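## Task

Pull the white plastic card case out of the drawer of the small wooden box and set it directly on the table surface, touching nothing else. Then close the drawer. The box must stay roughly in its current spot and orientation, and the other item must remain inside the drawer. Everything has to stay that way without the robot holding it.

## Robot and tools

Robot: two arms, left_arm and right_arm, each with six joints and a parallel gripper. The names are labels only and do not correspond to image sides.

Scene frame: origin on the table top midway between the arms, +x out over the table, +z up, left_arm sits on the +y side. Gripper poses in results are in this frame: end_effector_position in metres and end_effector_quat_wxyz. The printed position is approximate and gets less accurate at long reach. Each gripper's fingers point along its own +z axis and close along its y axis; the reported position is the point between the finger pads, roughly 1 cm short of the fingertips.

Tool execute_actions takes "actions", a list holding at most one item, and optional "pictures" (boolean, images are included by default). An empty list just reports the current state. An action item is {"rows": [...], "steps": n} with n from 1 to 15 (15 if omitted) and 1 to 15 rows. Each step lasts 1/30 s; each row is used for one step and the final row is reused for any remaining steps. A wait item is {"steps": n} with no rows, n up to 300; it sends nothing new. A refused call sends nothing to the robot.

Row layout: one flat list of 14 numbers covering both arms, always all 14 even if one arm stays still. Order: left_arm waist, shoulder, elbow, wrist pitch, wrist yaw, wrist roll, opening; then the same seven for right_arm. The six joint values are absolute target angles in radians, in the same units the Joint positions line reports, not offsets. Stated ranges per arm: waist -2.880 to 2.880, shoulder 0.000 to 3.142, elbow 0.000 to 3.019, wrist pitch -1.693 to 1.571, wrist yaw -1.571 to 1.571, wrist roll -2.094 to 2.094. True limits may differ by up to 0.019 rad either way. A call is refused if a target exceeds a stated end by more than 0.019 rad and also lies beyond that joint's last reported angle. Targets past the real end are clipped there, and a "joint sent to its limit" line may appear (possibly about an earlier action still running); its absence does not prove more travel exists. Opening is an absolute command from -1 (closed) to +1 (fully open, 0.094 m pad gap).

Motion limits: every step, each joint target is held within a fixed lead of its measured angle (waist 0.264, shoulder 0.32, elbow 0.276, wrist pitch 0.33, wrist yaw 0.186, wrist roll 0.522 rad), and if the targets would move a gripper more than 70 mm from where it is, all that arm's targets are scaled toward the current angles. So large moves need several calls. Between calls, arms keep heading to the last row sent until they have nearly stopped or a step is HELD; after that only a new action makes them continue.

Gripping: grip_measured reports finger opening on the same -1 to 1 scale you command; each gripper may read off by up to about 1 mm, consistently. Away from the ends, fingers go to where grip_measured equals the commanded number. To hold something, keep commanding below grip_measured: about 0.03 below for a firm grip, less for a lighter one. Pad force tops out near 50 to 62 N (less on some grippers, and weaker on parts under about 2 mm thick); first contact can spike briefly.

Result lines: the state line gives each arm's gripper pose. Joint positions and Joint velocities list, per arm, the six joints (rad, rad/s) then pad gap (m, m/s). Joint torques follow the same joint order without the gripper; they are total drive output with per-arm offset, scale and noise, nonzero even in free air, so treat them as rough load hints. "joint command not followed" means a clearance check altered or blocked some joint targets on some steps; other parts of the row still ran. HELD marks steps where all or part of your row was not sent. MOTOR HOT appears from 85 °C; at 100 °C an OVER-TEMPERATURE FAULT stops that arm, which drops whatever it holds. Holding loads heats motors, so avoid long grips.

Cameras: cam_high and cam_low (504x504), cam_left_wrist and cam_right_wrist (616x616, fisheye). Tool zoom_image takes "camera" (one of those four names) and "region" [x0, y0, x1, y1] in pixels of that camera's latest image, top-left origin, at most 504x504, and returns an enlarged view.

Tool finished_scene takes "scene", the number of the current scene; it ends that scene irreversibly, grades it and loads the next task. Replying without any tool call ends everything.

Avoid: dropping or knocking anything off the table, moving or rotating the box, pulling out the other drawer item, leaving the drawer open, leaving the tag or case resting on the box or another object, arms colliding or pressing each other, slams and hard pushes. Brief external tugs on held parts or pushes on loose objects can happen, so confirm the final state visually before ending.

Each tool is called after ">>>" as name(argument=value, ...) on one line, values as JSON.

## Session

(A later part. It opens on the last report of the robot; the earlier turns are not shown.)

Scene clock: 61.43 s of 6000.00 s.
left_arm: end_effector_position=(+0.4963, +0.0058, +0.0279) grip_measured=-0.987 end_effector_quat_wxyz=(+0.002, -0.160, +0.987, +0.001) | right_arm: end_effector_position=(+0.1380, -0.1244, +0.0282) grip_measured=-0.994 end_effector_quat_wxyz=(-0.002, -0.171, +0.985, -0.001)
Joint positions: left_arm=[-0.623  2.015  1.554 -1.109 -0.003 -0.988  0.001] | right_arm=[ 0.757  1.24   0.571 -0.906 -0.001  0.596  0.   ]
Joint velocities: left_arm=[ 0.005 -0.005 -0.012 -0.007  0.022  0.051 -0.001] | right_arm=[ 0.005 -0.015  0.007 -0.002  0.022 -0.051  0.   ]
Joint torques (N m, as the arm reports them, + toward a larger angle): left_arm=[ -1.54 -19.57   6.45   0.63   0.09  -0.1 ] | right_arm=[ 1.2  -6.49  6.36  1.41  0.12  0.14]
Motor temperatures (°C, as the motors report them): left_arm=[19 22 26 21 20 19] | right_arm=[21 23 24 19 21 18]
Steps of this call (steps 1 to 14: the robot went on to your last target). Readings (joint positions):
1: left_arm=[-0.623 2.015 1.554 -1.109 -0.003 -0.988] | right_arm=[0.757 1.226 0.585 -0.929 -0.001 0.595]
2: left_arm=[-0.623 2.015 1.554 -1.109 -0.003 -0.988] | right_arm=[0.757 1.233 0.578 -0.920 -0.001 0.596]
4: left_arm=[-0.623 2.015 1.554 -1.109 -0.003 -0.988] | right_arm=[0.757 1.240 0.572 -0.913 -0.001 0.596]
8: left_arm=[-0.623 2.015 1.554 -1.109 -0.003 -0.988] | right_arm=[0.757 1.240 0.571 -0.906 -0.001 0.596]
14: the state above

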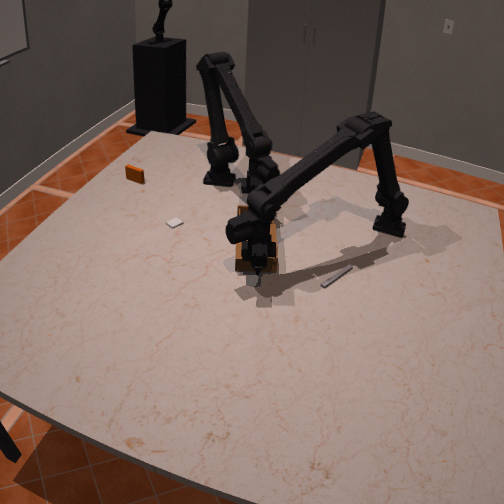

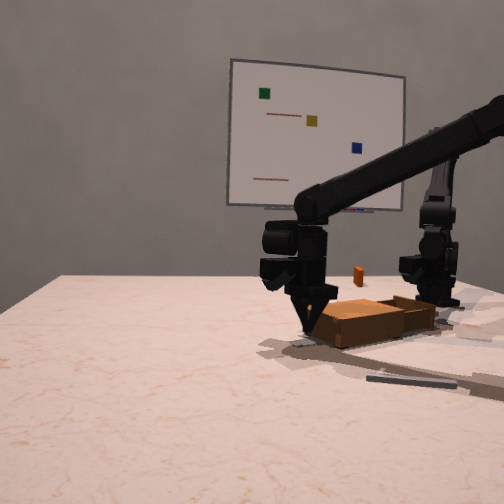

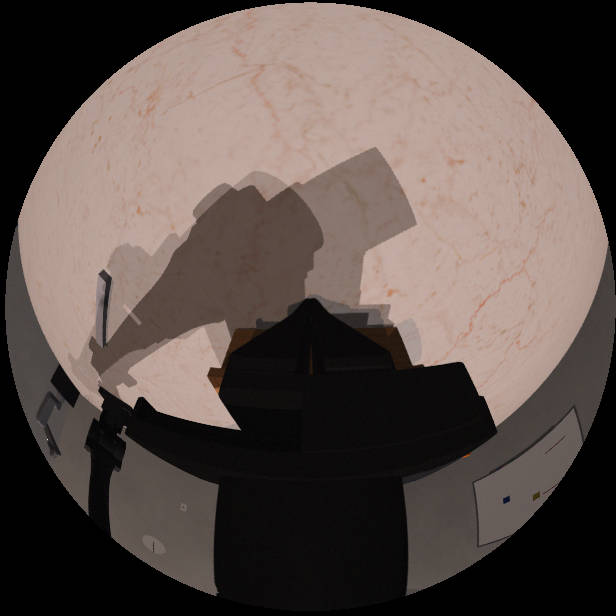

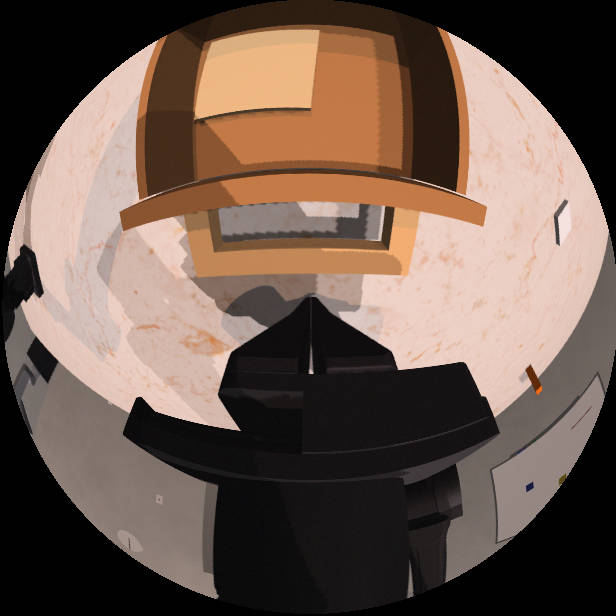

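>>> execute_actions(actions=[{"rows":[[-0.638,1.992,1.555,-1.10,0,-1.0,-1,0.757,1.245,0.60,-0.888,0,0.59,-1],[-0.638,1.992,1.555,-1.10,0,-1.0,-1,0.75,1.255,0.625,-0.886,0,0.58,-1],[-0.638,1.992,1.555,-1.10,0,-1.0,-1,0.742,1.266,0.636,-0.884,0,0.572,-1],[-0.638,1.992,1.555,-1.10,0,-1.0,-1,0.734,1.277,0.646,-0.882,0,0.564,-1],[-0.638,1.992,1.555,-1.10,0,-1.0,-1,0.726,1.288,0.655,-0.88,0,0.556,-1],[-0.638,1.992,1.555,-1.10,0,-1.0,-1,0.718,1.299,0.665,-0.879,0,0.548,-1],[-0.638,1.992,1.555,-1.10,0,-1.0,-1,0.71,1.31,0.675,-0.878,0,0.54,-1],[-0.638,1.992,1.555,-1.10,0,-1.0,-1,0.702,1.321,0.685,-0.877,0,0.532,-1],[-0.638,1.992,1.555,-1.10,0,-1.0,-1,0.694,1.332,0.695,-0.876,0,0.524,-1],[-0.638,1.992,1.555,-1.10,0,-1.0,-1,0.686,1.343,0.705,-0.875,0,0.516,-1],[-0.638,1.992,1.555,-1.10,0,-1.0,-1,0.678,1.354,0.715,-0.874,0,0.508,-1],[-0.638,1.992,1.555,-1.10,0,-1.0,-1,0.67,1.365,0.725,-0.873,0,0.50,-1],[-0.638,1.992,1.555,-1.10,0,-1.0,-1,0.661,1.376,0.735,-0.872,0,0.492,-1],[-0.638,1.992,1.555,-1.10,0,-1.0,-1,0.653,1.387,0.745,-0.871,0,0.484,-1],[-0.638,1.992,1.555,-1.10,0,-1.0,-1,0.645,1.398,0.755,-0.87,0,0.476,-1]],"steps":15}], pictures=false)

>>> execute_actions(actions=[{"rows":[[-0.638,1.992,1.555,-1.10,0,-1.0,-1,0.64,1.406,0.764,-0.87,0,0.471,-1],[-0.638,1.992,1.555,-1.10,0,-1.0,-1,0.636,1.414,0.772,-0.87,0,0.466,-1],[-0.638,1.992,1.555,-1.10,0,-1.0,-1,0.632,1.422,0.78,-0.87,0,0.461,-1],[-0.638,1.992,1.555,-1.10,0,-1.0,-1,0.628,1.429,0.788,-0.87,0,0.457,-1],[-0.638,1.992,1.555,-1.10,0,-1.0,-1,0.624,1.436,0.795,-0.87,0,0.453,-1],[-0.638,1.992,1.555,-1.10,0,-1.0,-1,0.62,1.443,0.802,-0.87,0,0.449,-1],[-0.638,1.992,1.555,-1.10,0,-1.0,-1,0.616,1.45,0.809,-0.87,0,0.445,-1],[-0.638,1.992,1.555,-1.10,0,-1.0,-1,0.613,1.456,0.815,-0.87,0,0.442,-1],[-0.638,1.992,1.555,-1.10,0,-1.0,-1,0.61,1.462,0.821,-0.87,0,0.439,-1],[-0.638,1.992,1.555,-1.10,0,-1.0,-1,0.607,1.467,0.827,-0.87,0,0.436,-1]],"steps":15}], pictures=false)

>>> execute_actions(actions=[{"steps":8}])

Scene clock: 65.60 s of 6000.00 s.
left_arm: end_effector_position=(+0.4983, +0.0051, +0.0303) grip_measured=-0.987 end_effector_quat_wxyz=(+0.007, -0.161, +0.987, -0.002) | right_arm: end_effector_position=(+0.1713, -0.1102, +0.0228) grip_measured=-0.994 end_effector_quat_wxyz=(-0.017, -0.174, +0.985, -0.004)
Joint positions: left_arm=[-0.623  2.01   1.554 -1.103 -0.007 -0.988  0.001] | right_arm=[ 0.685  1.36   0.659 -0.9   -0.016  0.517  0.   ]
Joint velocities: left_arm=[-0.005 -0.005 -0.007  0.012 -0.081 -0.051  0.   ] | right_arm=[-0.249  0.337  0.256 -0.002 -0.051 -0.242 -0.001]
Joint torques (N m, as the arm reports them, + toward a larger angle): left_arm=[ -1.76 -19.5    6.46   0.38   0.37  -0.12] | right_arm=[-1.19 -6.1  12.42  1.95  0.73 -0.09]
Motor temperatures (°C, as the motors report them): left_arm=[19 22 26 21 20 19] | right_arm=[21 23 24 19 21 18]
Steps of this call (steps 1 to 30: the robot went on to your last target; steps 31 to 100: nothing new was sent; then 0.33 s passed at rest; steps 101 to 115: all 15 steps of this action). Readings (joint positions):
101: left_arm=[-0.623 2.015 1.554 -1.109 -0.003 -0.988] | right_arm=[0.757 1.240 0.571 -0.906 -0.001 0.596]
102: left_arm=[-0.623 2.015 1.554 -1.109 -0.003 -0.988] | right_arm=[0.757 1.240 0.571 -0.905 -0.001 0.595]
104: left_arm=[-0.623 2.015 1.554 -1.109 -0.003 -0.988] | right_arm=[0.754 1.246 0.577 -0.904 -0.001 0.589]
108: left_arm=[-0.623 2.015 1.554 -1.109 -0.003 -0.988] | right_arm=[0.727 1.288 0.614 -0.898 -0.001 0.567]
115: the state above

Scene clock: 66.10 s of 6000.00 s.
left_arm: end_effector_position=(+0.5009, +0.0051, +0.0345) grip_measured=-0.987 end_effector_quat_wxyz=(+0.013, -0.161, +0.987, -0.005) | right_arm: end_effector_position=(+0.2031, -0.0996, +0.0216) grip_measured=-0.994 end_effector_quat_wxyz=(-0.025, -0.180, +0.983, -0.008)
Joint positions: left_arm=[-0.622  2.003  1.554 -1.097 -0.011 -0.988  0.001] | right_arm=[ 0.63   1.45   0.745 -0.915 -0.017  0.45   0.   ]
Joint velocities: left_arm=[ 0.005 -0.034  0.002 -0.012  0.007 -0.066 -0.001] | right_arm=[-0.005 -0.005  0.002 -0.017  0.022 -0.125  0.   ]
Joint torques (N m, as the arm reports them, + toward a larger angle): left_arm=[ -1.64 -18.65   6.56   0.27   0.52  -0.1 ] | right_arm=[-1.78 -8.24 12.3   2.8   0.68  0.  ]
Motor temperatures (°C, as the motors report them): left_arm=[19 22 26 21 20 19] | right_arm=[21 23 24 19 21 18]
Steps of this call (steps 1 to 15: all 15 steps of this action). Readings (joint positions):
1: left_arm=[-0.623 2.010 1.554 -1.102 -0.010 -0.988] | right_arm=[0.678 1.371 0.667 -0.903 -0.021 0.509]
2: left_arm=[-0.622 2.009 1.554 -1.099 -0.011 -0.988] | right_arm=[0.673 1.377 0.674 -0.906 -0.020 0.503]
4: left_arm=[-0.622 2.008 1.554 -1.099 -0.011 -0.988] | right_arm=[0.659 1.396 0.695 -0.906 -0.015 0.490]
8: left_arm=[-0.622 2.006 1.554 -1.098 -0.011 -0.988] | right_arm=[0.645 1.423 0.720 -0.910 -0.015 0.470]
15: the state above

Scene clock: 66.37 s of 6000.00 s.
left_arm: end_effector_position=(+0.5011, +0.0053, +0.0345) grip_measured=-0.987 end_effector_quat_wxyz=(+0.013, -0.162, +0.987, -0.005) | right_arm: end_effector_position=(+0.2040, -0.0996, +0.0217) grip_measured=-0.994 end_effector_quat_wxyz=(-0.024, -0.182, +0.983, -0.008)
Joint positions: left_arm=[-0.621  2.003  1.554 -1.097 -0.011 -0.988  0.001] | right_arm=[ 0.629  1.451  0.746 -0.915 -0.015  0.445  0.   ]
Joint velocities: left_arm=[ 0.005 -0.015  0.012  0.002  0.007 -0.037 -0.   ] | right_arm=[-0.015  0.005  0.002 -0.007 -0.037 -0.066  0.001]
Joint torques (N m, as the arm reports them, + toward a larger angle): left_arm=[ -1.87 -18.75   6.52   0.27   0.52  -0.1 ] | right_arm=[-0.85 -8.26 12.29  2.71  0.63 -0.04]
Motor temperatures (°C, as the motors report them): left_arm=[19 22 26 21 20 19] | right_arm=[21 23 24 19 21 18]
Steps of this call (steps 1 to 8: the robot went on to your last target). Readings (joint positions):
1: left_arm=[-0.622 2.003 1.554 -1.097 -0.011 -0.988] | right_arm=[0.630 1.450 0.746 -0.915 -0.015 0.449]
2: left_arm=[-0.621 2.003 1.554 -1.097 -0.011 -0.988] | right_arm=[0.629 1.450 0.746 -0.915 -0.015 0.448]
4: left_arm=[-0.621 2.003 1.554 -1.097 -0.011 -0.988] | right_arm=[0.629 1.451 0.746 -0.915 -0.015 0.446]
8: the state above

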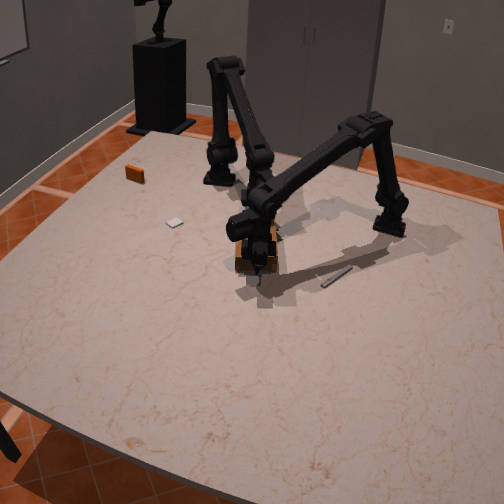

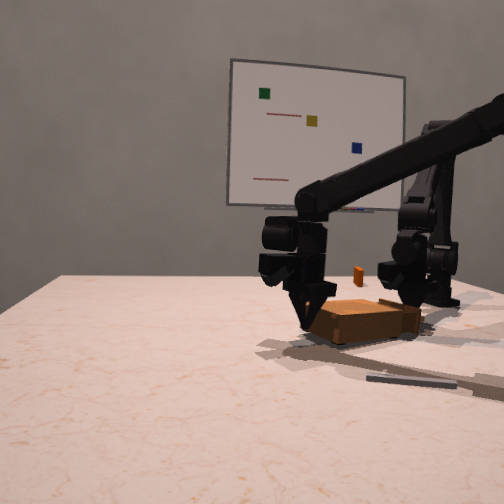

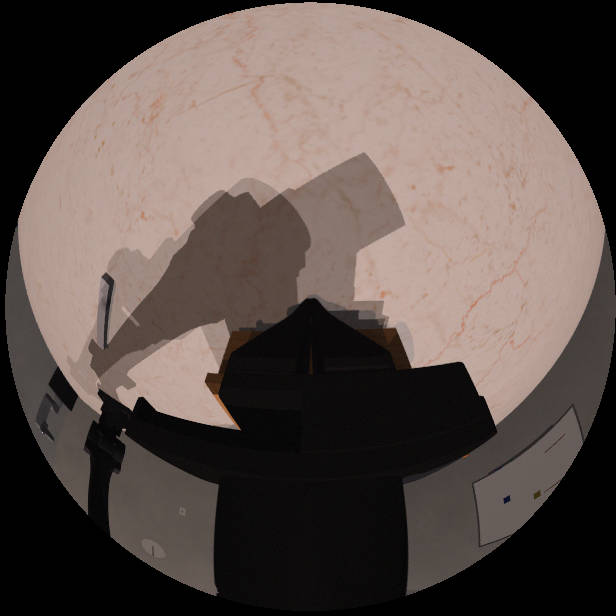

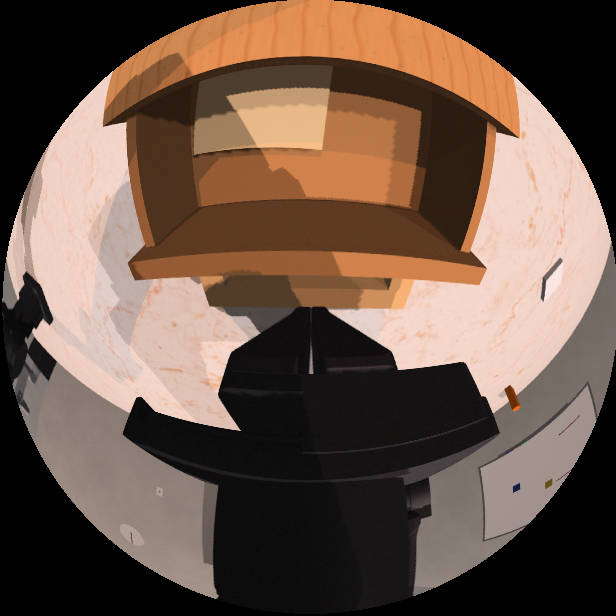

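>>> execute_actions(actions=[{"rows":[[-0.641,1.998,1.552,-1.105,0,-1.0,-1,0.604,1.47,0.835,-0.865,0,0.433,-1],[-0.644,2.004,1.549,-1.11,0,-1.0,-1,0.601,1.474,0.845,-0.862,0,0.43,-1],[-0.647,2.01,1.546,-1.115,0,-1.0,-1,0.598,1.479,0.854,-0.86,0,0.427,-1],[-0.65,2.015,1.543,-1.12,0,-1.0,-1,0.595,1.485,0.862,-0.86,0,0.424,-1],[-0.652,2.02,1.54,-1.12,0,-1.0,-1,0.592,1.491,0.87,-0.86,0,0.421,-1],[-0.654,2.02,1.537,-1.12,0,-1.0,-1,0.589,1.497,0.878,-0.86,0,0.418,-1],[-0.654,2.02,1.537,-1.12,0,-1.0,-1,0.586,1.503,0.886,-0.86,0,0.415,-1],[-0.654,2.02,1.537,-1.12,0,-1.0,-1,0.583,1.509,0.894,-0.86,0,0.412,-1],[-0.654,2.02,1.537,-1.12,0,-1.0,-1,0.58,1.515,0.902,-0.86,0,0.41,-1],[-0.654,2.02,1.537,-1.12,0,-1.0,-1,0.577,1.521,0.91,-0.86,0,0.408,-1],[-0.654,2.02,1.537,-1.12,0,-1.0,-1,0.574,1.527,0.917,-0.86,0,0.406,-1],[-0.654,2.02,1.537,-1.12,0,-1.0,-1,0.571,1.533,0.924,-0.86,0,0.404,-1],[-0.654,2.02,1.537,-1.12,0,-1.0,-1,0.568,1.539,0.931,-0.86,0,0.402,-1],[-0.654,2.02,1.537,-1.12,0,-1.0,-1,0.565,1.545,0.938,-0.86,0,0.40,-1],[-0.654,2.02,1.537,-1.12,0,-1.0,-1,0.562,1.551,0.945,-0.86,0,0.398,-1]],"steps":15}], pictures=false)

>>> execute_actions(actions=[{"steps":10}])

Scene clock: 69.37 s of 6000.00 s.
left_arm: end_effector_position=(+0.5011, +0.0056, +0.0345) grip_measured=-0.987 end_effector_quat_wxyz=(+0.013, -0.162, +0.987, -0.005) | right_arm: end_effector_position=(+0.2123, -0.0962, +0.0215) grip_measured=-0.994 end_effector_quat_wxyz=(-0.040, -0.185, +0.982, -0.011)
Joint positions: left_arm=[-0.621  2.003  1.554 -1.098 -0.013 -0.988  0.001] | right_arm=[ 0.611  1.491  0.788 -0.947 -0.028  0.421  0.   ]
Joint velocities: left_arm=[ 0.005 -0.015 -0.007 -0.007  0.007  0.022 -0.001] | right_arm=[-0.015  0.063  0.056 -0.115 -0.095 -0.066 -0.   ]
Joint torques (N m, as the arm reports them, + toward a larger angle): left_arm=[ -3.36 -16.65   5.38  -0.56   0.58  -0.09] | right_arm=[-3.47 -6.69 15.83  4.4   0.92 -0.07]
Motor temperatures (°C, as the motors report them): left_arm=[19 22 26 21 20 19] | right_arm=[21 23 25 19 21 18]
Steps of this call (steps 1 to 15: the robot went on to your last target; steps 16 to 75: nothing new was sent; steps 76 to 90: all 15 steps of this action). Readings (joint positions):
76: left_arm=[-0.621 2.003 1.554 -1.097 -0.011 -0.988] | right_arm=[0.629 1.451 0.747 -0.915 -0.015 0.444]
77: left_arm=[-0.621 2.003 1.554 -1.097 -0.011 -0.988] | right_arm=[0.629 1.452 0.748 -0.915 -0.015 0.443]
79: left_arm=[-0.621 2.003 1.554 -1.097 -0.011 -0.988] | right_arm=[0.627 1.455 0.751 -0.915 -0.015 0.441]
83: left_arm=[-0.621 2.003 1.554 -1.098 -0.012 -0.988] | right_arm=[0.620 1.468 0.765 -0.919 -0.019 0.433]
90: the state above

Scene clock: 69.70 s of 6000.00 s.
left_arm: end_effector_position=(+0.5011, +0.0056, +0.0345) grip_measured=-0.987 end_effector_quat_wxyz=(+0.013, -0.162, +0.987, -0.005) | right_arm: end_effector_position=(+0.2124, -0.0962, +0.0216) grip_measured=-0.994 end_effector_quat_wxyz=(-0.045, -0.187, +0.981, -0.013)
Joint positions: left_arm=[-0.621  2.003  1.554 -1.098 -0.013 -0.988  0.001] | right_arm=[ 0.61   1.496  0.794 -0.956 -0.03   0.414  0.   ]
Joint velocities: left_arm=[-0.005 -0.015 -0.007  0.007 -0.007 -0.022  0.001] | right_arm=[-0.015 -0.005 -0.002 -0.007  0.051 -0.095  0.   ]
Joint torques (N m, as the arm reports them, + toward a larger angle): left_arm=[ -3.22 -16.54   5.41  -0.5    0.57  -0.1 ] | right_arm=[-3.27 -6.22 15.96  4.41  0.99 -0.13]
Motor temperatures (°C, as the motors report them): left_arm=[19 22 26 21 20 19] | right_arm=[21 23 25 19 21 18]
Steps of this call (steps 1 to 10: the robot went on to your last target). Readings (joint positions):
1: left_arm=[-0.621 2.003 1.554 -1.098 -0.013 -0.988] | right_arm=[0.611 1.493 0.790 -0.950 -0.029 0.420]
2: left_arm=[-0.621 2.003 1.554 -1.098 -0.013 -0.988] | right_arm=[0.611 1.494 0.791 -0.953 -0.030 0.419]
4: left_arm=[-0.621 2.003 1.554 -1.098 -0.013 -0.988] | right_arm=[0.610 1.496 0.793 -0.955 -0.030 0.417]
8: left_arm=[-0.621 2.003 1.554 -1.098 -0.013 -0.988] | right_arm=[0.610 1.496 0.794 -0.956 -0.030 0.415]
10: the state above

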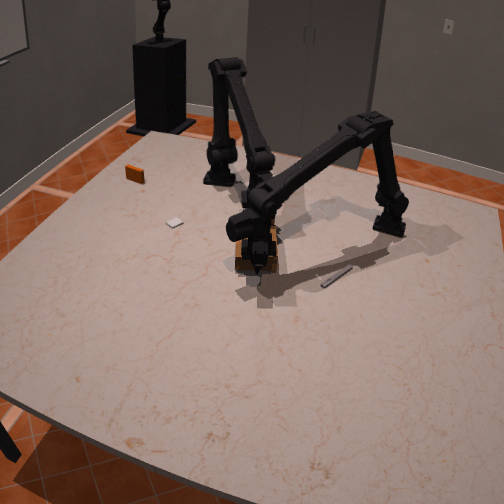

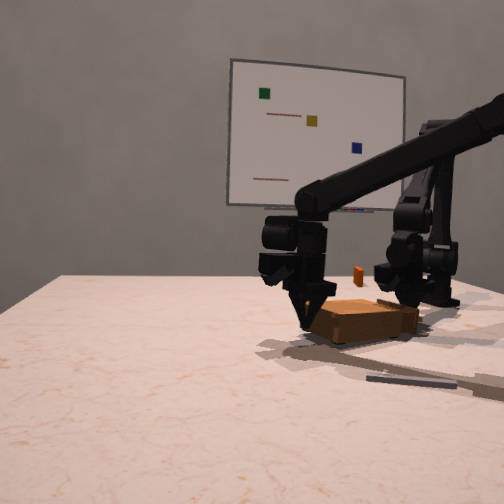

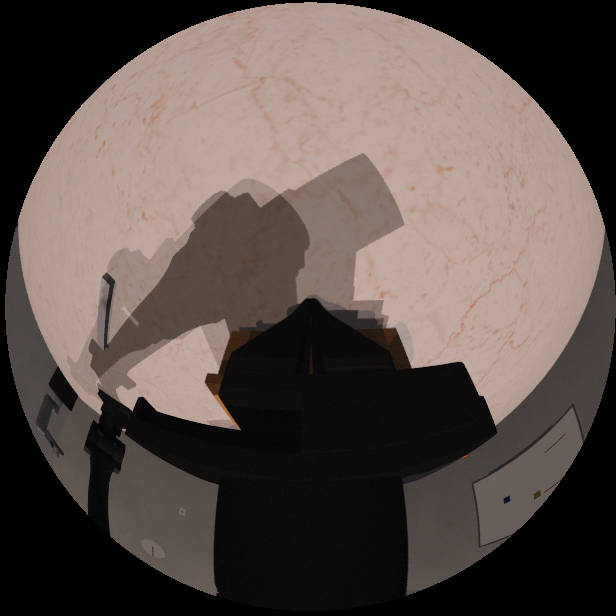

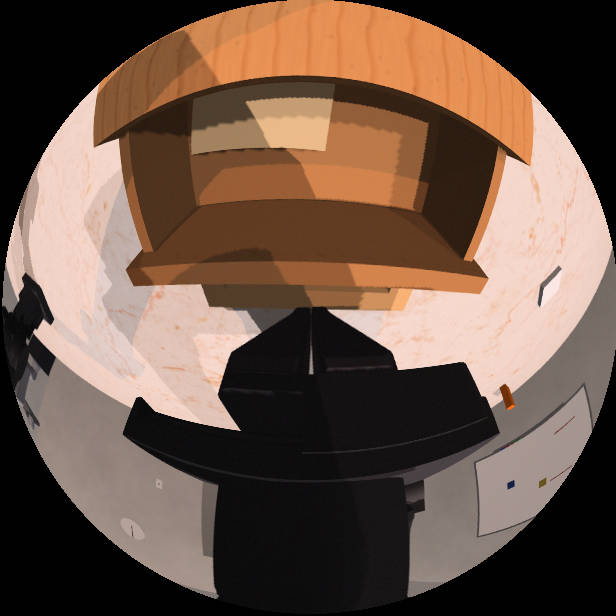

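>>> zoom_image(camera="cam_low", region=[270, 260, 470, 370])

Region (270, 260, 470, 370) of cam_low's 504x504 image, scaled by 2.520, with more detail than that image has; it fills the top 277 rows of this view, and the rest is white.

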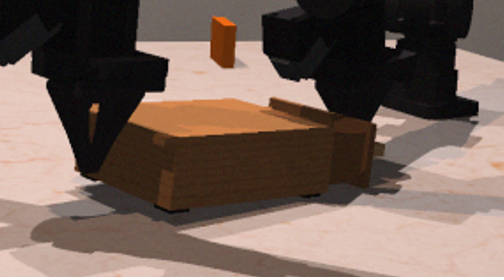

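>>> execute_actions(actions=[{"rows":[[-0.65,2.02,1.54,-1.12,0,-1.0,-1,0.575,1.53,0.90,-0.87,0,0.41,-1],[-0.647,2.02,1.543,-1.12,0,-1.0,-1,0.59,1.505,0.86,-0.88,0,0.42,-1],[-0.644,2.02,1.546,-1.12,0,-1.0,-1,0.605,1.48,0.82,-0.89,0,0.43,-1],[-0.641,2.02,1.548,-1.12,0,-1.0,-1,0.615,1.46,0.79,-0.89,0,0.44,-1],[-0.638,2.02,1.55,-1.12,0,-1.0,-1,0.623,1.445,0.772,-0.89,0,0.45,-1],[-0.636,2.02,1.55,-1.12,0,-1.0,-1,0.63,1.43,0.758,-0.89,0,0.46,-1],[-0.636,2.02,1.55,-1.12,0,-1.0,-1,0.636,1.415,0.745,-0.89,0,0.47,-1],[-0.636,2.02,1.55,-1.12,0,-1.0,-1,0.642,1.40,0.735,-0.89,0,0.48,-1],[-0.636,2.02,1.55,-1.12,0,-1.0,-1,0.647,1.385,0.728,-0.89,0,0.49,-1],[-0.636,2.02,1.55,-1.12,0,-1.0,-1,0.65,1.372,0.722,-0.89,0,0.49,-1]],"steps":15}], pictures=false)

>>> execute_actions(actions=[{"rows":[[-0.636,2.02,1.55,-1.12,0,-1.0,-1,0.65,1.365,0.745,-0.91,0,0.49,-1],[-0.636,2.02,1.55,-1.12,0,-1.0,-1,0.65,1.358,0.765,-0.93,0,0.49,-1],[-0.636,2.02,1.55,-1.12,0,-1.0,-1,0.65,1.351,0.775,-0.945,0,0.49,-1],[-0.636,2.02,1.55,-1.12,0,-1.0,-1,0.65,1.344,0.781,-0.96,0,0.49,-1],[-0.636,2.02,1.55,-1.12,0,-1.0,-1,0.65,1.337,0.786,-0.972,0,0.49,-1],[-0.636,2.02,1.55,-1.12,0,-1.0,-1,0.65,1.33,0.791,-0.984,0,0.49,-1],[-0.636,2.02,1.55,-1.12,0,-1.0,-1,0.65,1.323,0.796,-0.995,0,0.49,-1],[-0.636,2.02,1.55,-1.12,0,-1.0,-1,0.65,1.316,0.80,-1.003,0,0.49,-1]],"steps":15}])

Scene clock: 76.57 s of 6000.00 s.
left_arm: end_effector_position=(+0.5003, +0.0069, +0.0325) grip_measured=-0.987 end_effector_quat_wxyz=(+0.010, -0.163, +0.987, -0.002) | right_arm: end_effector_position=(+0.2006, -0.0991, +0.0364) grip_measured=-0.994 end_effector_quat_wxyz=(+0.002, -0.176, +0.984, +0.003)
Joint positions: left_arm=[-0.62   2.007  1.554 -1.102 -0.011 -0.989  0.001] | right_arm=[ 0.645  1.38   0.724 -0.907 -0.003  0.473  0.   ]
Joint velocities: left_arm=[-0.005 -0.005  0.012 -0.002 -0.022 -0.022  0.   ] | right_arm=[-0.015 -0.034 -0.017  0.032 -0.007 -0.037 -0.   ]
Joint torques (N m, as the arm reports them, + toward a larger angle): left_arm=[ -1.39 -16.96   6.2   -0.32   0.5   -0.11] | right_arm=[ 0.77 -9.68  6.34  1.2   0.17  0.13]
Motor temperatures (°C, as the motors report them): left_arm=[19 22 26 21 20 19] | right_arm=[21 23 28 20 21 18]
Steps of this call (steps 1 to 15: the robot went on to your last target; steps 16 to 90: nothing new was sent; then 3.37 s passed at rest; steps 91 to 105: all 15 steps of this action). Readings (joint positions):
91: left_arm=[-0.621 2.003 1.554 -1.098 -0.013 -0.988] | right_arm=[0.610 1.496 0.794 -0.956 -0.030 0.413]
92: left_arm=[-0.621 2.003 1.554 -1.098 -0.013 -0.988] | right_arm=[0.610 1.496 0.794 -0.957 -0.030 0.414]
94: left_arm=[-0.621 2.003 1.554 -1.098 -0.013 -0.988] | right_arm=[0.614 1.489 0.787 -0.956 -0.024 0.418]
98: left_arm=[-0.620 2.003 1.554 -1.100 -0.013 -0.988] | right_arm=[0.628 1.452 0.755 -0.917 -0.004 0.441]
105: the state above

Scene clock: 77.07 s of 6000.00 s.
left_arm: end_effector_position=(+0.5003, +0.0070, +0.0323) grip_measured=-0.987 end_effector_quat_wxyz=(+0.009, -0.163, +0.987, -0.002) | right_arm: end_effector_position=(+0.1997, -0.1002, +0.0614) grip_measured=-0.994 end_effector_quat_wxyz=(+0.003, -0.172, +0.985, +0.004)
Joint positions: left_arm=[-0.62   2.007  1.554 -1.102 -0.011 -0.989  0.001] | right_arm=[ 0.645  1.327  0.754 -0.988 -0.003  0.481  0.   ]
Joint velocities: left_arm=[-0.005 -0.005 -0.002 -0.012  0.007  0.051 -0.001] | right_arm=[-0.005 -0.005 -0.002  0.002 -0.066  0.007 -0.   ]
Joint torques (N m, as the arm reports them, + toward a larger angle): left_arm=[ -1.44 -16.99   6.22  -0.36   0.51  -0.1 ] | right_arm=[ 1.09 -9.43 10.2  -0.1   0.17  0.11]
Motor temperatures (°C, as the motors report them): left_arm=[19 22 26 21 20 19] | right_arm=[21 23 28 20 21 18]
Steps of this call (steps 1 to 15: all 15 steps of this action). Readings (joint positions):
1: left_arm=[-0.620 2.007 1.554 -1.102 -0.011 -0.989] | right_arm=[0.645 1.380 0.724 -0.907 -0.003 0.474]
2: left_arm=[-0.620 2.007 1.554 -1.102 -0.011 -0.989] | right_arm=[0.645 1.380 0.724 -0.909 -0.003 0.476]
4: left_arm=[-0.620 2.007 1.554 -1.102 -0.011 -0.989] | right_arm=[0.645 1.377 0.725 -0.924 -0.003 0.478]
8: left_arm=[-0.620 2.007 1.554 -1.102 -0.011 -0.989] | right_arm=[0.645 1.356 0.735 -0.971 -0.003 0.480]
15: the state above

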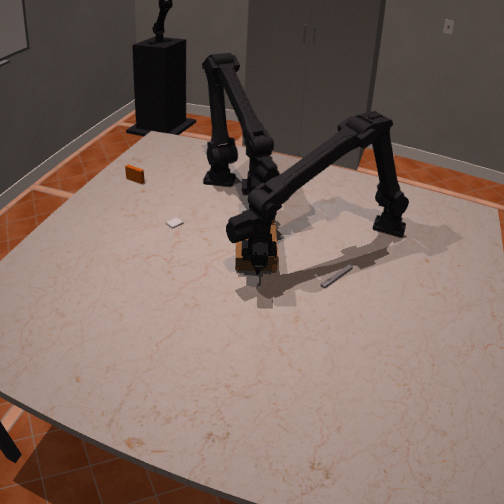

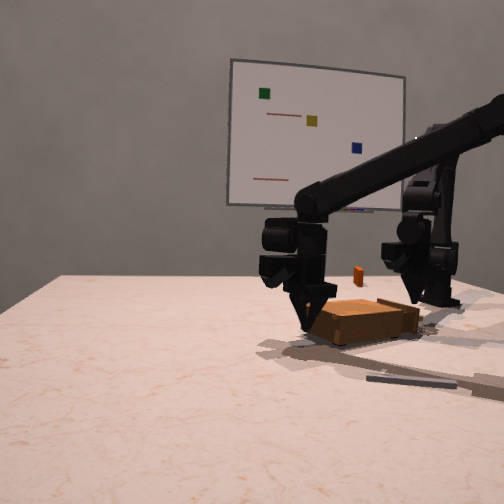

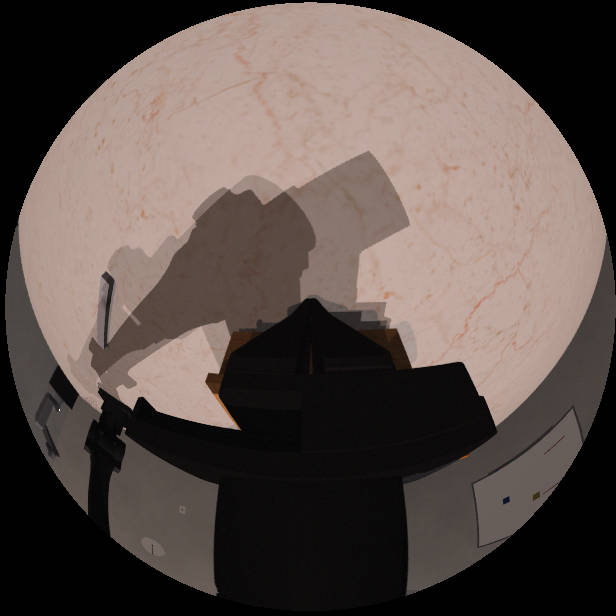

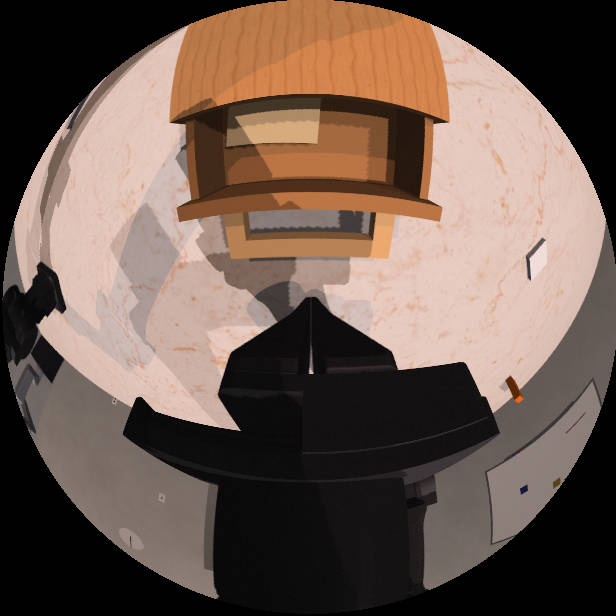

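>>> execute_actions(actions=[{"rows":[[-0.636,2.02,1.55,-1.12,0,-1.0,-1,0.64,1.335,0.803,-0.985,0,0.47,-1],[-0.636,2.02,1.55,-1.12,0,-1.0,-1,0.636,1.345,0.808,-0.975,0,0.466,-1],[-0.636,2.02,1.55,-1.12,0,-1.0,-1,0.632,1.353,0.814,-0.97,0,0.462,-1],[-0.636,2.02,1.55,-1.12,0,-1.0,-1,0.628,1.361,0.82,-0.968,0,0.458,-1],[-0.636,2.02,1.55,-1.12,0,-1.0,-1,0.624,1.368,0.827,-0.968,0,0.454,-1],[-0.636,2.02,1.55,-1.12,0,-1.0,-1,0.62,1.375,0.834,-0.968,0,0.45,-1],[-0.636,2.02,1.55,-1.12,0,-1.0,-1,0.617,1.382,0.841,-0.968,0,0.446,-1],[-0.637,2.02,1.55,-1.12,0,-1.0,-1,0.614,1.389,0.848,-0.968,0,0.443,-1],[-0.638,2.02,1.55,-1.12,0,-1.0,-1,0.61,1.396,0.855,-0.968,0,0.44,-1],[-0.639,2.02,1.55,-1.12,0,-1.0,-1,0.606,1.403,0.862,-0.968,0,0.437,-1],[-0.64,2.02,1.55,-1.12,0,-1.0,-1,0.603,1.41,0.869,-0.968,0,0.434,-1],[-0.641,2.02,1.55,-1.12,0,-1.0,-1,0.6,1.417,0.876,-0.968,0,0.431,-1],[-0.642,2.02,1.55,-1.12,0,-1.0,-1,0.596,1.424,0.883,-0.968,0,0.428,-1],[-0.643,2.02,1.55,-1.12,0,-1.0,-1,0.593,1.431,0.889,-0.968,0,0.425,-1],[-0.644,2.02,1.55,-1.12,0,-1.0,-1,0.59,1.438,0.895,-0.968,0,0.422,-1]],"steps":15}], pictures=false)

>>> execute_actions(actions=[{"rows":[[-0.645,2.02,1.55,-1.12,0,-1.0,-1,0.587,1.444,0.902,-0.966,0,0.419,-1],[-0.646,2.02,1.55,-1.12,0,-1.0,-1,0.584,1.45,0.909,-0.964,0,0.416,-1],[-0.647,2.02,1.55,-1.12,0,-1.0,-1,0.581,1.456,0.916,-0.962,0,0.413,-1],[-0.648,2.02,1.55,-1.12,0,-1.0,-1,0.578,1.462,0.923,-0.96,0,0.41,-1],[-0.649,2.02,1.55,-1.12,0,-1.0,-1,0.575,1.468,0.93,-0.96,0,0.407,-1],[-0.65,2.02,1.55,-1.12,0,-1.0,-1,0.572,1.474,0.937,-0.96,0,0.404,-1],[-0.65,2.02,1.55,-1.12,0,-1.0,-1,0.569,1.48,0.944,-0.96,0,0.401,-1],[-0.65,2.02,1.55,-1.12,0,-1.0,-1,0.566,1.486,0.951,-0.96,0,0.398,-1],[-0.65,2.02,1.55,-1.12,0,-1.0,-1,0.563,1.492,0.958,-0.96,0,0.395,-1],[-0.65,2.02,1.55,-1.12,0,-1.0,-1,0.56,1.498,0.965,-0.96,0,0.393,-1],[-0.65,2.02,1.55,-1.12,0,-1.0,-1,0.557,1.504,0.972,-0.96,0,0.391,-1],[-0.65,2.02,1.55,-1.12,0,-1.0,-1,0.554,1.51,0.979,-0.96,0,0.389,-1],[-0.65,2.02,1.55,-1.12,0,-1.0,-1,0.551,1.516,0.986,-0.96,0,0.387,-1],[-0.65,2.02,1.55,-1.12,0,-1.0,-1,0.548,1.522,0.993,-0.96,0,0.385,-1],[-0.65,2.02,1.55,-1.12,0,-1.0,-1,0.545,1.528,1.0,-0.96,0,0.383,-1]],"steps":15}], pictures=false)

>>> execute_actions(actions=[{"steps":8}])

Scene clock: 82.00 s of 6000.00 s.
left_arm: end_effector_position=(+0.4992, +0.0070, +0.0314) grip_measured=-0.987 end_effector_quat_wxyz=(+0.007, -0.163, +0.987, -0.001) | right_arm: end_effector_position=(+0.2312, -0.0876, +0.0593) grip_measured=-0.994 end_effector_quat_wxyz=(+0.001, -0.170, +0.985, +0.002)
Joint positions: left_arm=[-0.62   2.008  1.554 -1.105 -0.009 -0.989  0.001] | right_arm=[ 0.603  1.415  0.833 -0.984 -0.003  0.443  0.   ]
Joint velocities: left_arm=[-0.024 -0.005  0.012  0.002 -0.037  0.007  0.   ] | right_arm=[-0.103  0.181  0.188  0.002  0.037 -0.125  0.   ]
Joint torques (N m, as the arm reports them, + toward a larger angle): left_arm=[ -2.73 -17.04   6.15  -0.26   0.37  -0.09] | right_arm=[-0.21 -8.88 10.54  1.58  0.17 -0.05]
Motor temperatures (°C, as the motors report them): left_arm=[19 22 26 21 20 19] | right_arm=[21 23 28 20 21 18]
Steps of this call (steps 1 to 15: the robot went on to your last target; steps 16 to 90: nothing new was sent; then 1.43 s passed at rest; steps 91 to 105: all 15 steps of this action). Readings (joint positions):
91: left_arm=[-0.620 2.008 1.554 -1.105 -0.009 -0.989] | right_arm=[0.645 1.327 0.754 -0.989 -0.003 0.481]
92: left_arm=[-0.620 2.008 1.554 -1.105 -0.009 -0.989] | right_arm=[0.645 1.328 0.754 -0.989 -0.003 0.480]
94: left_arm=[-0.620 2.008 1.554 -1.105 -0.009 -0.989] | right_arm=[0.643 1.333 0.757 -0.988 -0.003 0.476]
98: left_arm=[-0.620 2.008 1.554 -1.105 -0.009 -0.989] | right_arm=[0.630 1.363 0.780 -0.986 -0.003 0.464]
105: the state above

Scene clock: 82.50 s of 6000.00 s.
left_arm: end_effector_position=(+0.4990, +0.0069, +0.0312) grip_measured=-0.987 end_effector_quat_wxyz=(+0.007, -0.162, +0.987, -0.001) | right_arm: end_effector_position=(+0.2481, -0.0805, +0.0589) grip_measured=-0.994 end_effector_quat_wxyz=(-0.011, -0.178, +0.984, +0.001)
Joint positions: left_arm=[-0.62   2.009  1.554 -1.105 -0.009 -0.989  0.001] | right_arm=[ 0.579  1.473  0.893 -1.008 -0.014  0.403  0.   ]
Joint velocities: left_arm=[-0.005 -0.015 -0.002  0.007  0.051 -0.037 -0.002] | right_arm=[-0.073  0.142  0.178 -0.046  0.022 -0.051 -0.001]
Joint torques (N m, as the arm reports them, + toward a larger angle): left_arm=[ -2.74 -17.27   6.14  -0.28   0.37  -0.1 ] | right_arm=[-2.63 -7.36 14.17  3.14  0.53 -0.1 ]
Motor temperatures (°C, as the motors report them): left_arm=[19 22 26 21 20 19] | right_arm=[21 23 28 19 21 18]
Steps of this call (steps 1 to 15: all 15 steps of this action). Readings (joint positions):
1: left_arm=[-0.620 2.008 1.554 -1.105 -0.009 -0.989] | right_arm=[0.600 1.421 0.840 -0.984 -0.003 0.440]
2: left_arm=[-0.620 2.008 1.554 -1.105 -0.009 -0.989] | right_arm=[0.596 1.428 0.846 -0.983 -0.003 0.437]
4: left_arm=[-0.620 2.008 1.554 -1.105 -0.009 -0.989] | right_arm=[0.591 1.440 0.859 -0.980 -0.003 0.431]
8: left_arm=[-0.620 2.009 1.554 -1.105 -0.009 -0.989] | right_arm=[0.586 1.450 0.869 -0.982 -0.006 0.420]
15: the state above

Scene clock: 82.77 s of 6000.00 s.
left_arm: end_effector_position=(+0.4990, +0.0070, +0.0303) grip_measured=-0.987 end_effector_quat_wxyz=(+0.007, -0.162, +0.987, -0.000) | right_arm: end_effector_position=(+0.2581, -0.0770, +0.0598) grip_measured=-0.994 end_effector_quat_wxyz=(-0.009, -0.176, +0.984, +0.002)
Joint positions: left_arm=[-0.62   2.01   1.554 -1.105 -0.009 -0.989  0.001] | right_arm=[ 0.567  1.492  0.917 -1.008 -0.014  0.395  0.   ]
Joint velocities: left_arm=[-0.005 -0.005 -0.002 -0.007 -0.066  0.007  0.001] | right_arm=[ 0.005  0.005 -0.002 -0.002 -0.037  0.066 -0.001]
Joint torques (N m, as the arm reports them, + toward a larger angle): left_arm=[ -2.86 -17.2    6.14  -0.21   0.41  -0.09] | right_arm=[-1.33 -7.97 12.96  3.14  0.56 -0.07]
Motor temperatures (°C, as the motors report them): left_arm=[19 22 26 21 20 19] | right_arm=[21 23 28 20 21 18]
Steps of this call (steps 1 to 8: the robot went on to your last target). Readings (joint positions):
1: left_arm=[-0.620 2.009 1.554 -1.105 -0.009 -0.989] | right_arm=[0.576 1.478 0.899 -1.008 -0.014 0.401]
2: left_arm=[-0.620 2.009 1.554 -1.105 -0.009 -0.989] | right_arm=[0.573 1.483 0.905 -1.008 -0.014 0.400]
4: left_arm=[-0.620 2.010 1.554 -1.105 -0.009 -0.989] | right_arm=[0.569 1.490 0.914 -1.008 -0.014 0.397]
8: the state above

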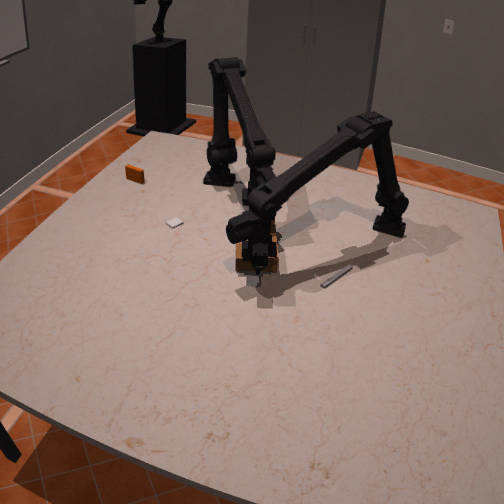

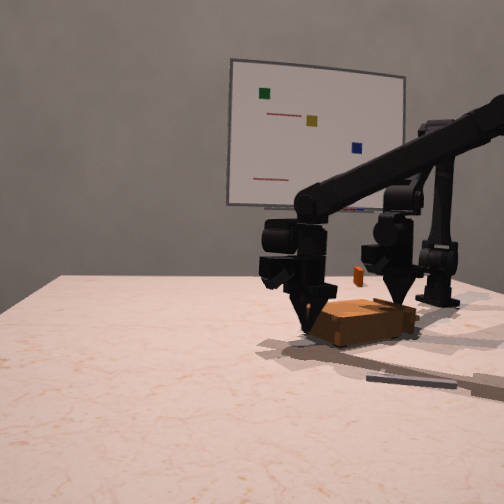

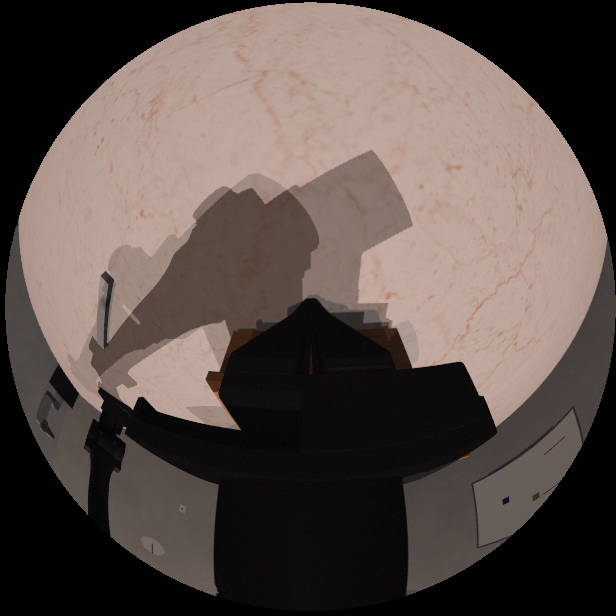

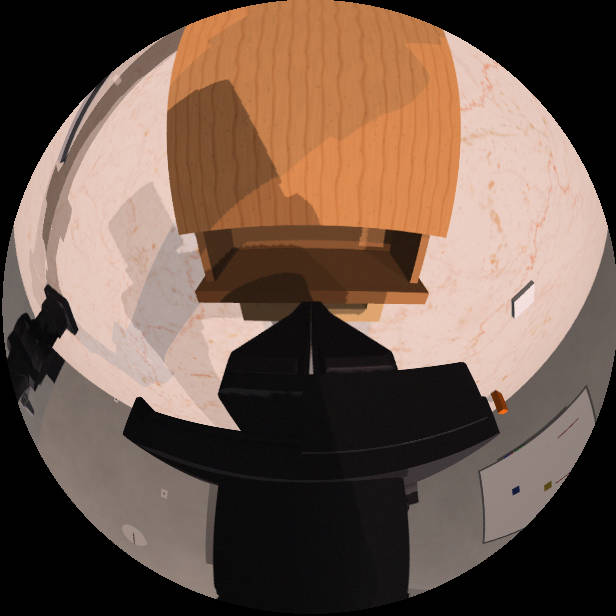

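>>> execute_actions(actions=[{"rows":[[-0.65,2.02,1.55,-1.12,0,-1.0,-1,0.543,1.534,1.005,-0.96,0,0.381,-1],[-0.65,2.02,1.55,-1.12,0,-1.0,-1,0.541,1.54,1.011,-0.96,0,0.379,-1],[-0.65,2.02,1.55,-1.12,0,-1.0,-1,0.539,1.545,1.017,-0.96,0,0.377,-1],[-0.65,2.02,1.55,-1.12,0,-1.0,-1,0.537,1.55,1.023,-0.96,0,0.375,-1],[-0.65,2.02,1.55,-1.12,0,-1.0,-1,0.535,1.555,1.029,-0.96,0,0.373,-1],[-0.65,2.02,1.55,-1.12,0,-1.0,-1,0.533,1.56,1.035,-0.96,0,0.371,-1],[-0.65,2.02,1.55,-1.12,0,-1.0,-1,0.531,1.565,1.041,-0.96,0,0.369,-1],[-0.65,2.02,1.55,-1.12,0,-1.0,-1,0.529,1.57,1.047,-0.96,0,0.367,-1],[-0.65,2.02,1.55,-1.12,0,-1.0,-1,0.527,1.575,1.053,-0.96,0,0.365,-1],[-0.65,2.02,1.55,-1.12,0,-1.0,-1,0.525,1.58,1.059,-0.96,0,0.363,-1],[-0.65,2.02,1.55,-1.12,0,-1.0,-1,0.523,1.585,1.065,-0.96,0,0.361,-1],[-0.65,2.02,1.55,-1.12,0,-1.0,-1,0.521,1.59,1.071,-0.96,0,0.36,-1],[-0.65,2.02,1.55,-1.12,0,-1.0,-1,0.519,1.595,1.077,-0.96,0,0.36,-1],[-0.65,2.02,1.55,-1.12,0,-1.0,-1,0.517,1.6,1.083,-0.96,0,0.36,-1],[-0.65,2.02,1.55,-1.12,0,-1.0,-1,0.515,1.605,1.089,-0.96,0,0.36,-1]],"steps":15}], pictures=false)

>>> execute_actions(actions=[{"steps":12}])

Scene clock: 85.57 s of 6000.00 s.
left_arm: end_effector_position=(+0.4992, +0.0075, +0.0294) grip_measured=-0.987 end_effector_quat_wxyz=(+0.007, -0.163, +0.987, +0.001) | right_arm: end_effector_position=(+0.2837, -0.0675, +0.0603) grip_measured=-0.994 end_effector_quat_wxyz=(-0.011, -0.174, +0.985, +0.001)
Joint positions: left_arm=[-0.62   2.012  1.554 -1.105 -0.012 -0.99   0.001] | right_arm=[ 0.541  1.555  0.991 -1.024 -0.013  0.374  0.   ]
Joint velocities: left_arm=[-0.015 -0.024 -0.007 -0.012 -0.007  0.007 -0.   ] | right_arm=[-0.054  0.161  0.178  0.002 -0.007 -0.007  0.   ]
Joint torques (N m, as the arm reports them, + toward a larger angle): left_arm=[ -2.6  -17.16   6.23  -0.24   0.56  -0.09] | right_arm=[-0.97 -9.32 13.54  3.64  0.6  -0.09]
Motor temperatures (°C, as the motors report them): left_arm=[19 22 26 21 20 19] | right_arm=[21 23 28 20 21 18]
Steps of this call (steps 1 to 30: the robot went on to your last target; steps 31 to 69: nothing new was sent; steps 70 to 84: all 15 steps of this action). Readings (joint positions):
70: left_arm=[-0.620 2.010 1.554 -1.105 -0.009 -0.989] | right_arm=[0.567 1.492 0.917 -1.008 -0.014 0.393]
71: left_arm=[-0.620 2.010 1.554 -1.105 -0.009 -0.989] | right_arm=[0.567 1.494 0.918 -1.008 -0.014 0.393]
73: left_arm=[-0.620 2.010 1.554 -1.105 -0.010 -0.989] | right_arm=[0.566 1.496 0.921 -1.011 -0.014 0.391]
77: left_arm=[-0.620 2.011 1.554 -1.105 -0.010 -0.989] | right_arm=[0.564 1.507 0.933 -1.024 -0.015 0.385]
84: the state above

Scene clock: 85.97 s of 6000.00 s.
left_arm: end_effector_position=(+0.4992, +0.0075, +0.0294) grip_measured=-0.987 end_effector_quat_wxyz=(+0.007, -0.163, +0.987, +0.001) | right_arm: end_effector_position=(+0.2872, -0.0663, +0.0605) grip_measured=-0.994 end_effector_quat_wxyz=(-0.010, -0.174, +0.985, +0.002)
Joint positions: left_arm=[-0.62   2.012  1.554 -1.105 -0.012 -0.99   0.001] | right_arm=[ 0.538  1.562  1.    -1.024 -0.013  0.371  0.   ]
Joint velocities: left_arm=[-0.015 -0.015  0.002  0.002  0.007 -0.007  0.001] | right_arm=[-0.005 -0.005 -0.012 -0.002 -0.022  0.022 -0.001]
Joint torques (N m, as the arm reports them, + toward a larger angle): left_arm=[ -2.75 -17.43   6.23  -0.23   0.55  -0.08] | right_arm=[-1.58 -8.8  13.65  3.7   0.54 -0.11]
Motor temperatures (°C, as the motors report them): left_arm=[19 22 26 21 20 19] | right_arm=[21 23 28 20 21 18]
Steps of this call (steps 1 to 12: the robot went on to your last target). Readings (joint positions):
1: left_arm=[-0.620 2.012 1.554 -1.105 -0.012 -0.990] | right_arm=[0.540 1.558 0.996 -1.024 -0.013 0.374]
2: left_arm=[-0.620 2.012 1.554 -1.105 -0.012 -0.990] | right_arm=[0.539 1.560 0.999 -1.024 -0.013 0.373]
4: left_arm=[-0.620 2.012 1.554 -1.105 -0.012 -0.990] | right_arm=[0.538 1.562 1.000 -1.024 -0.013 0.372]
8: left_arm=[-0.620 2.012 1.554 -1.105 -0.012 -0.990] | right_arm=[0.538 1.562 1.000 -1.024 -0.013 0.371]
12: the state above

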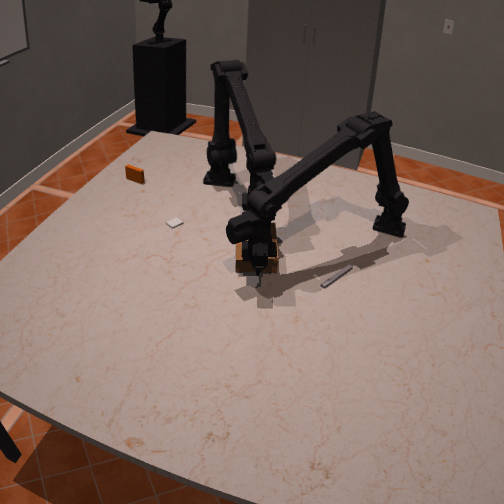

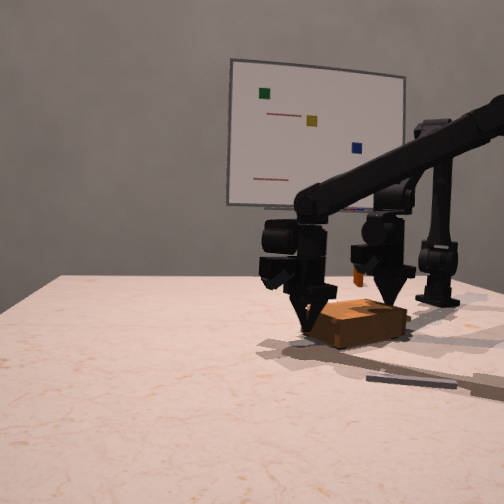

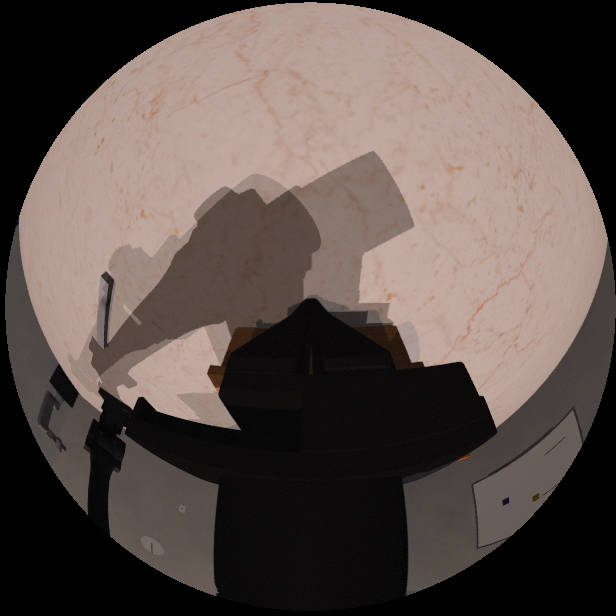

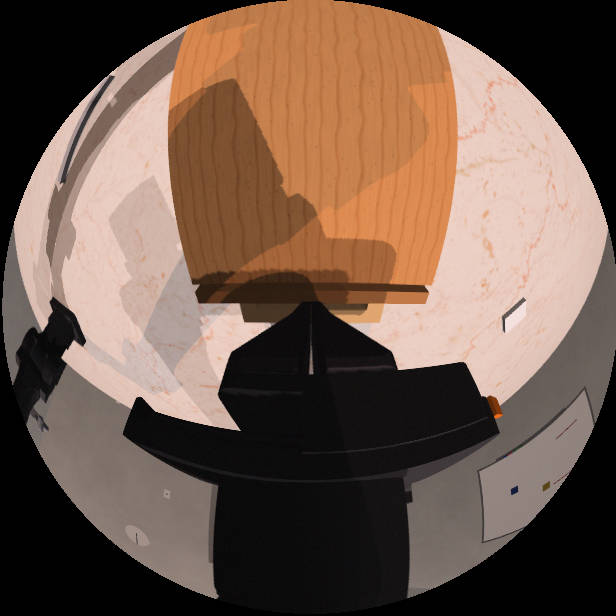

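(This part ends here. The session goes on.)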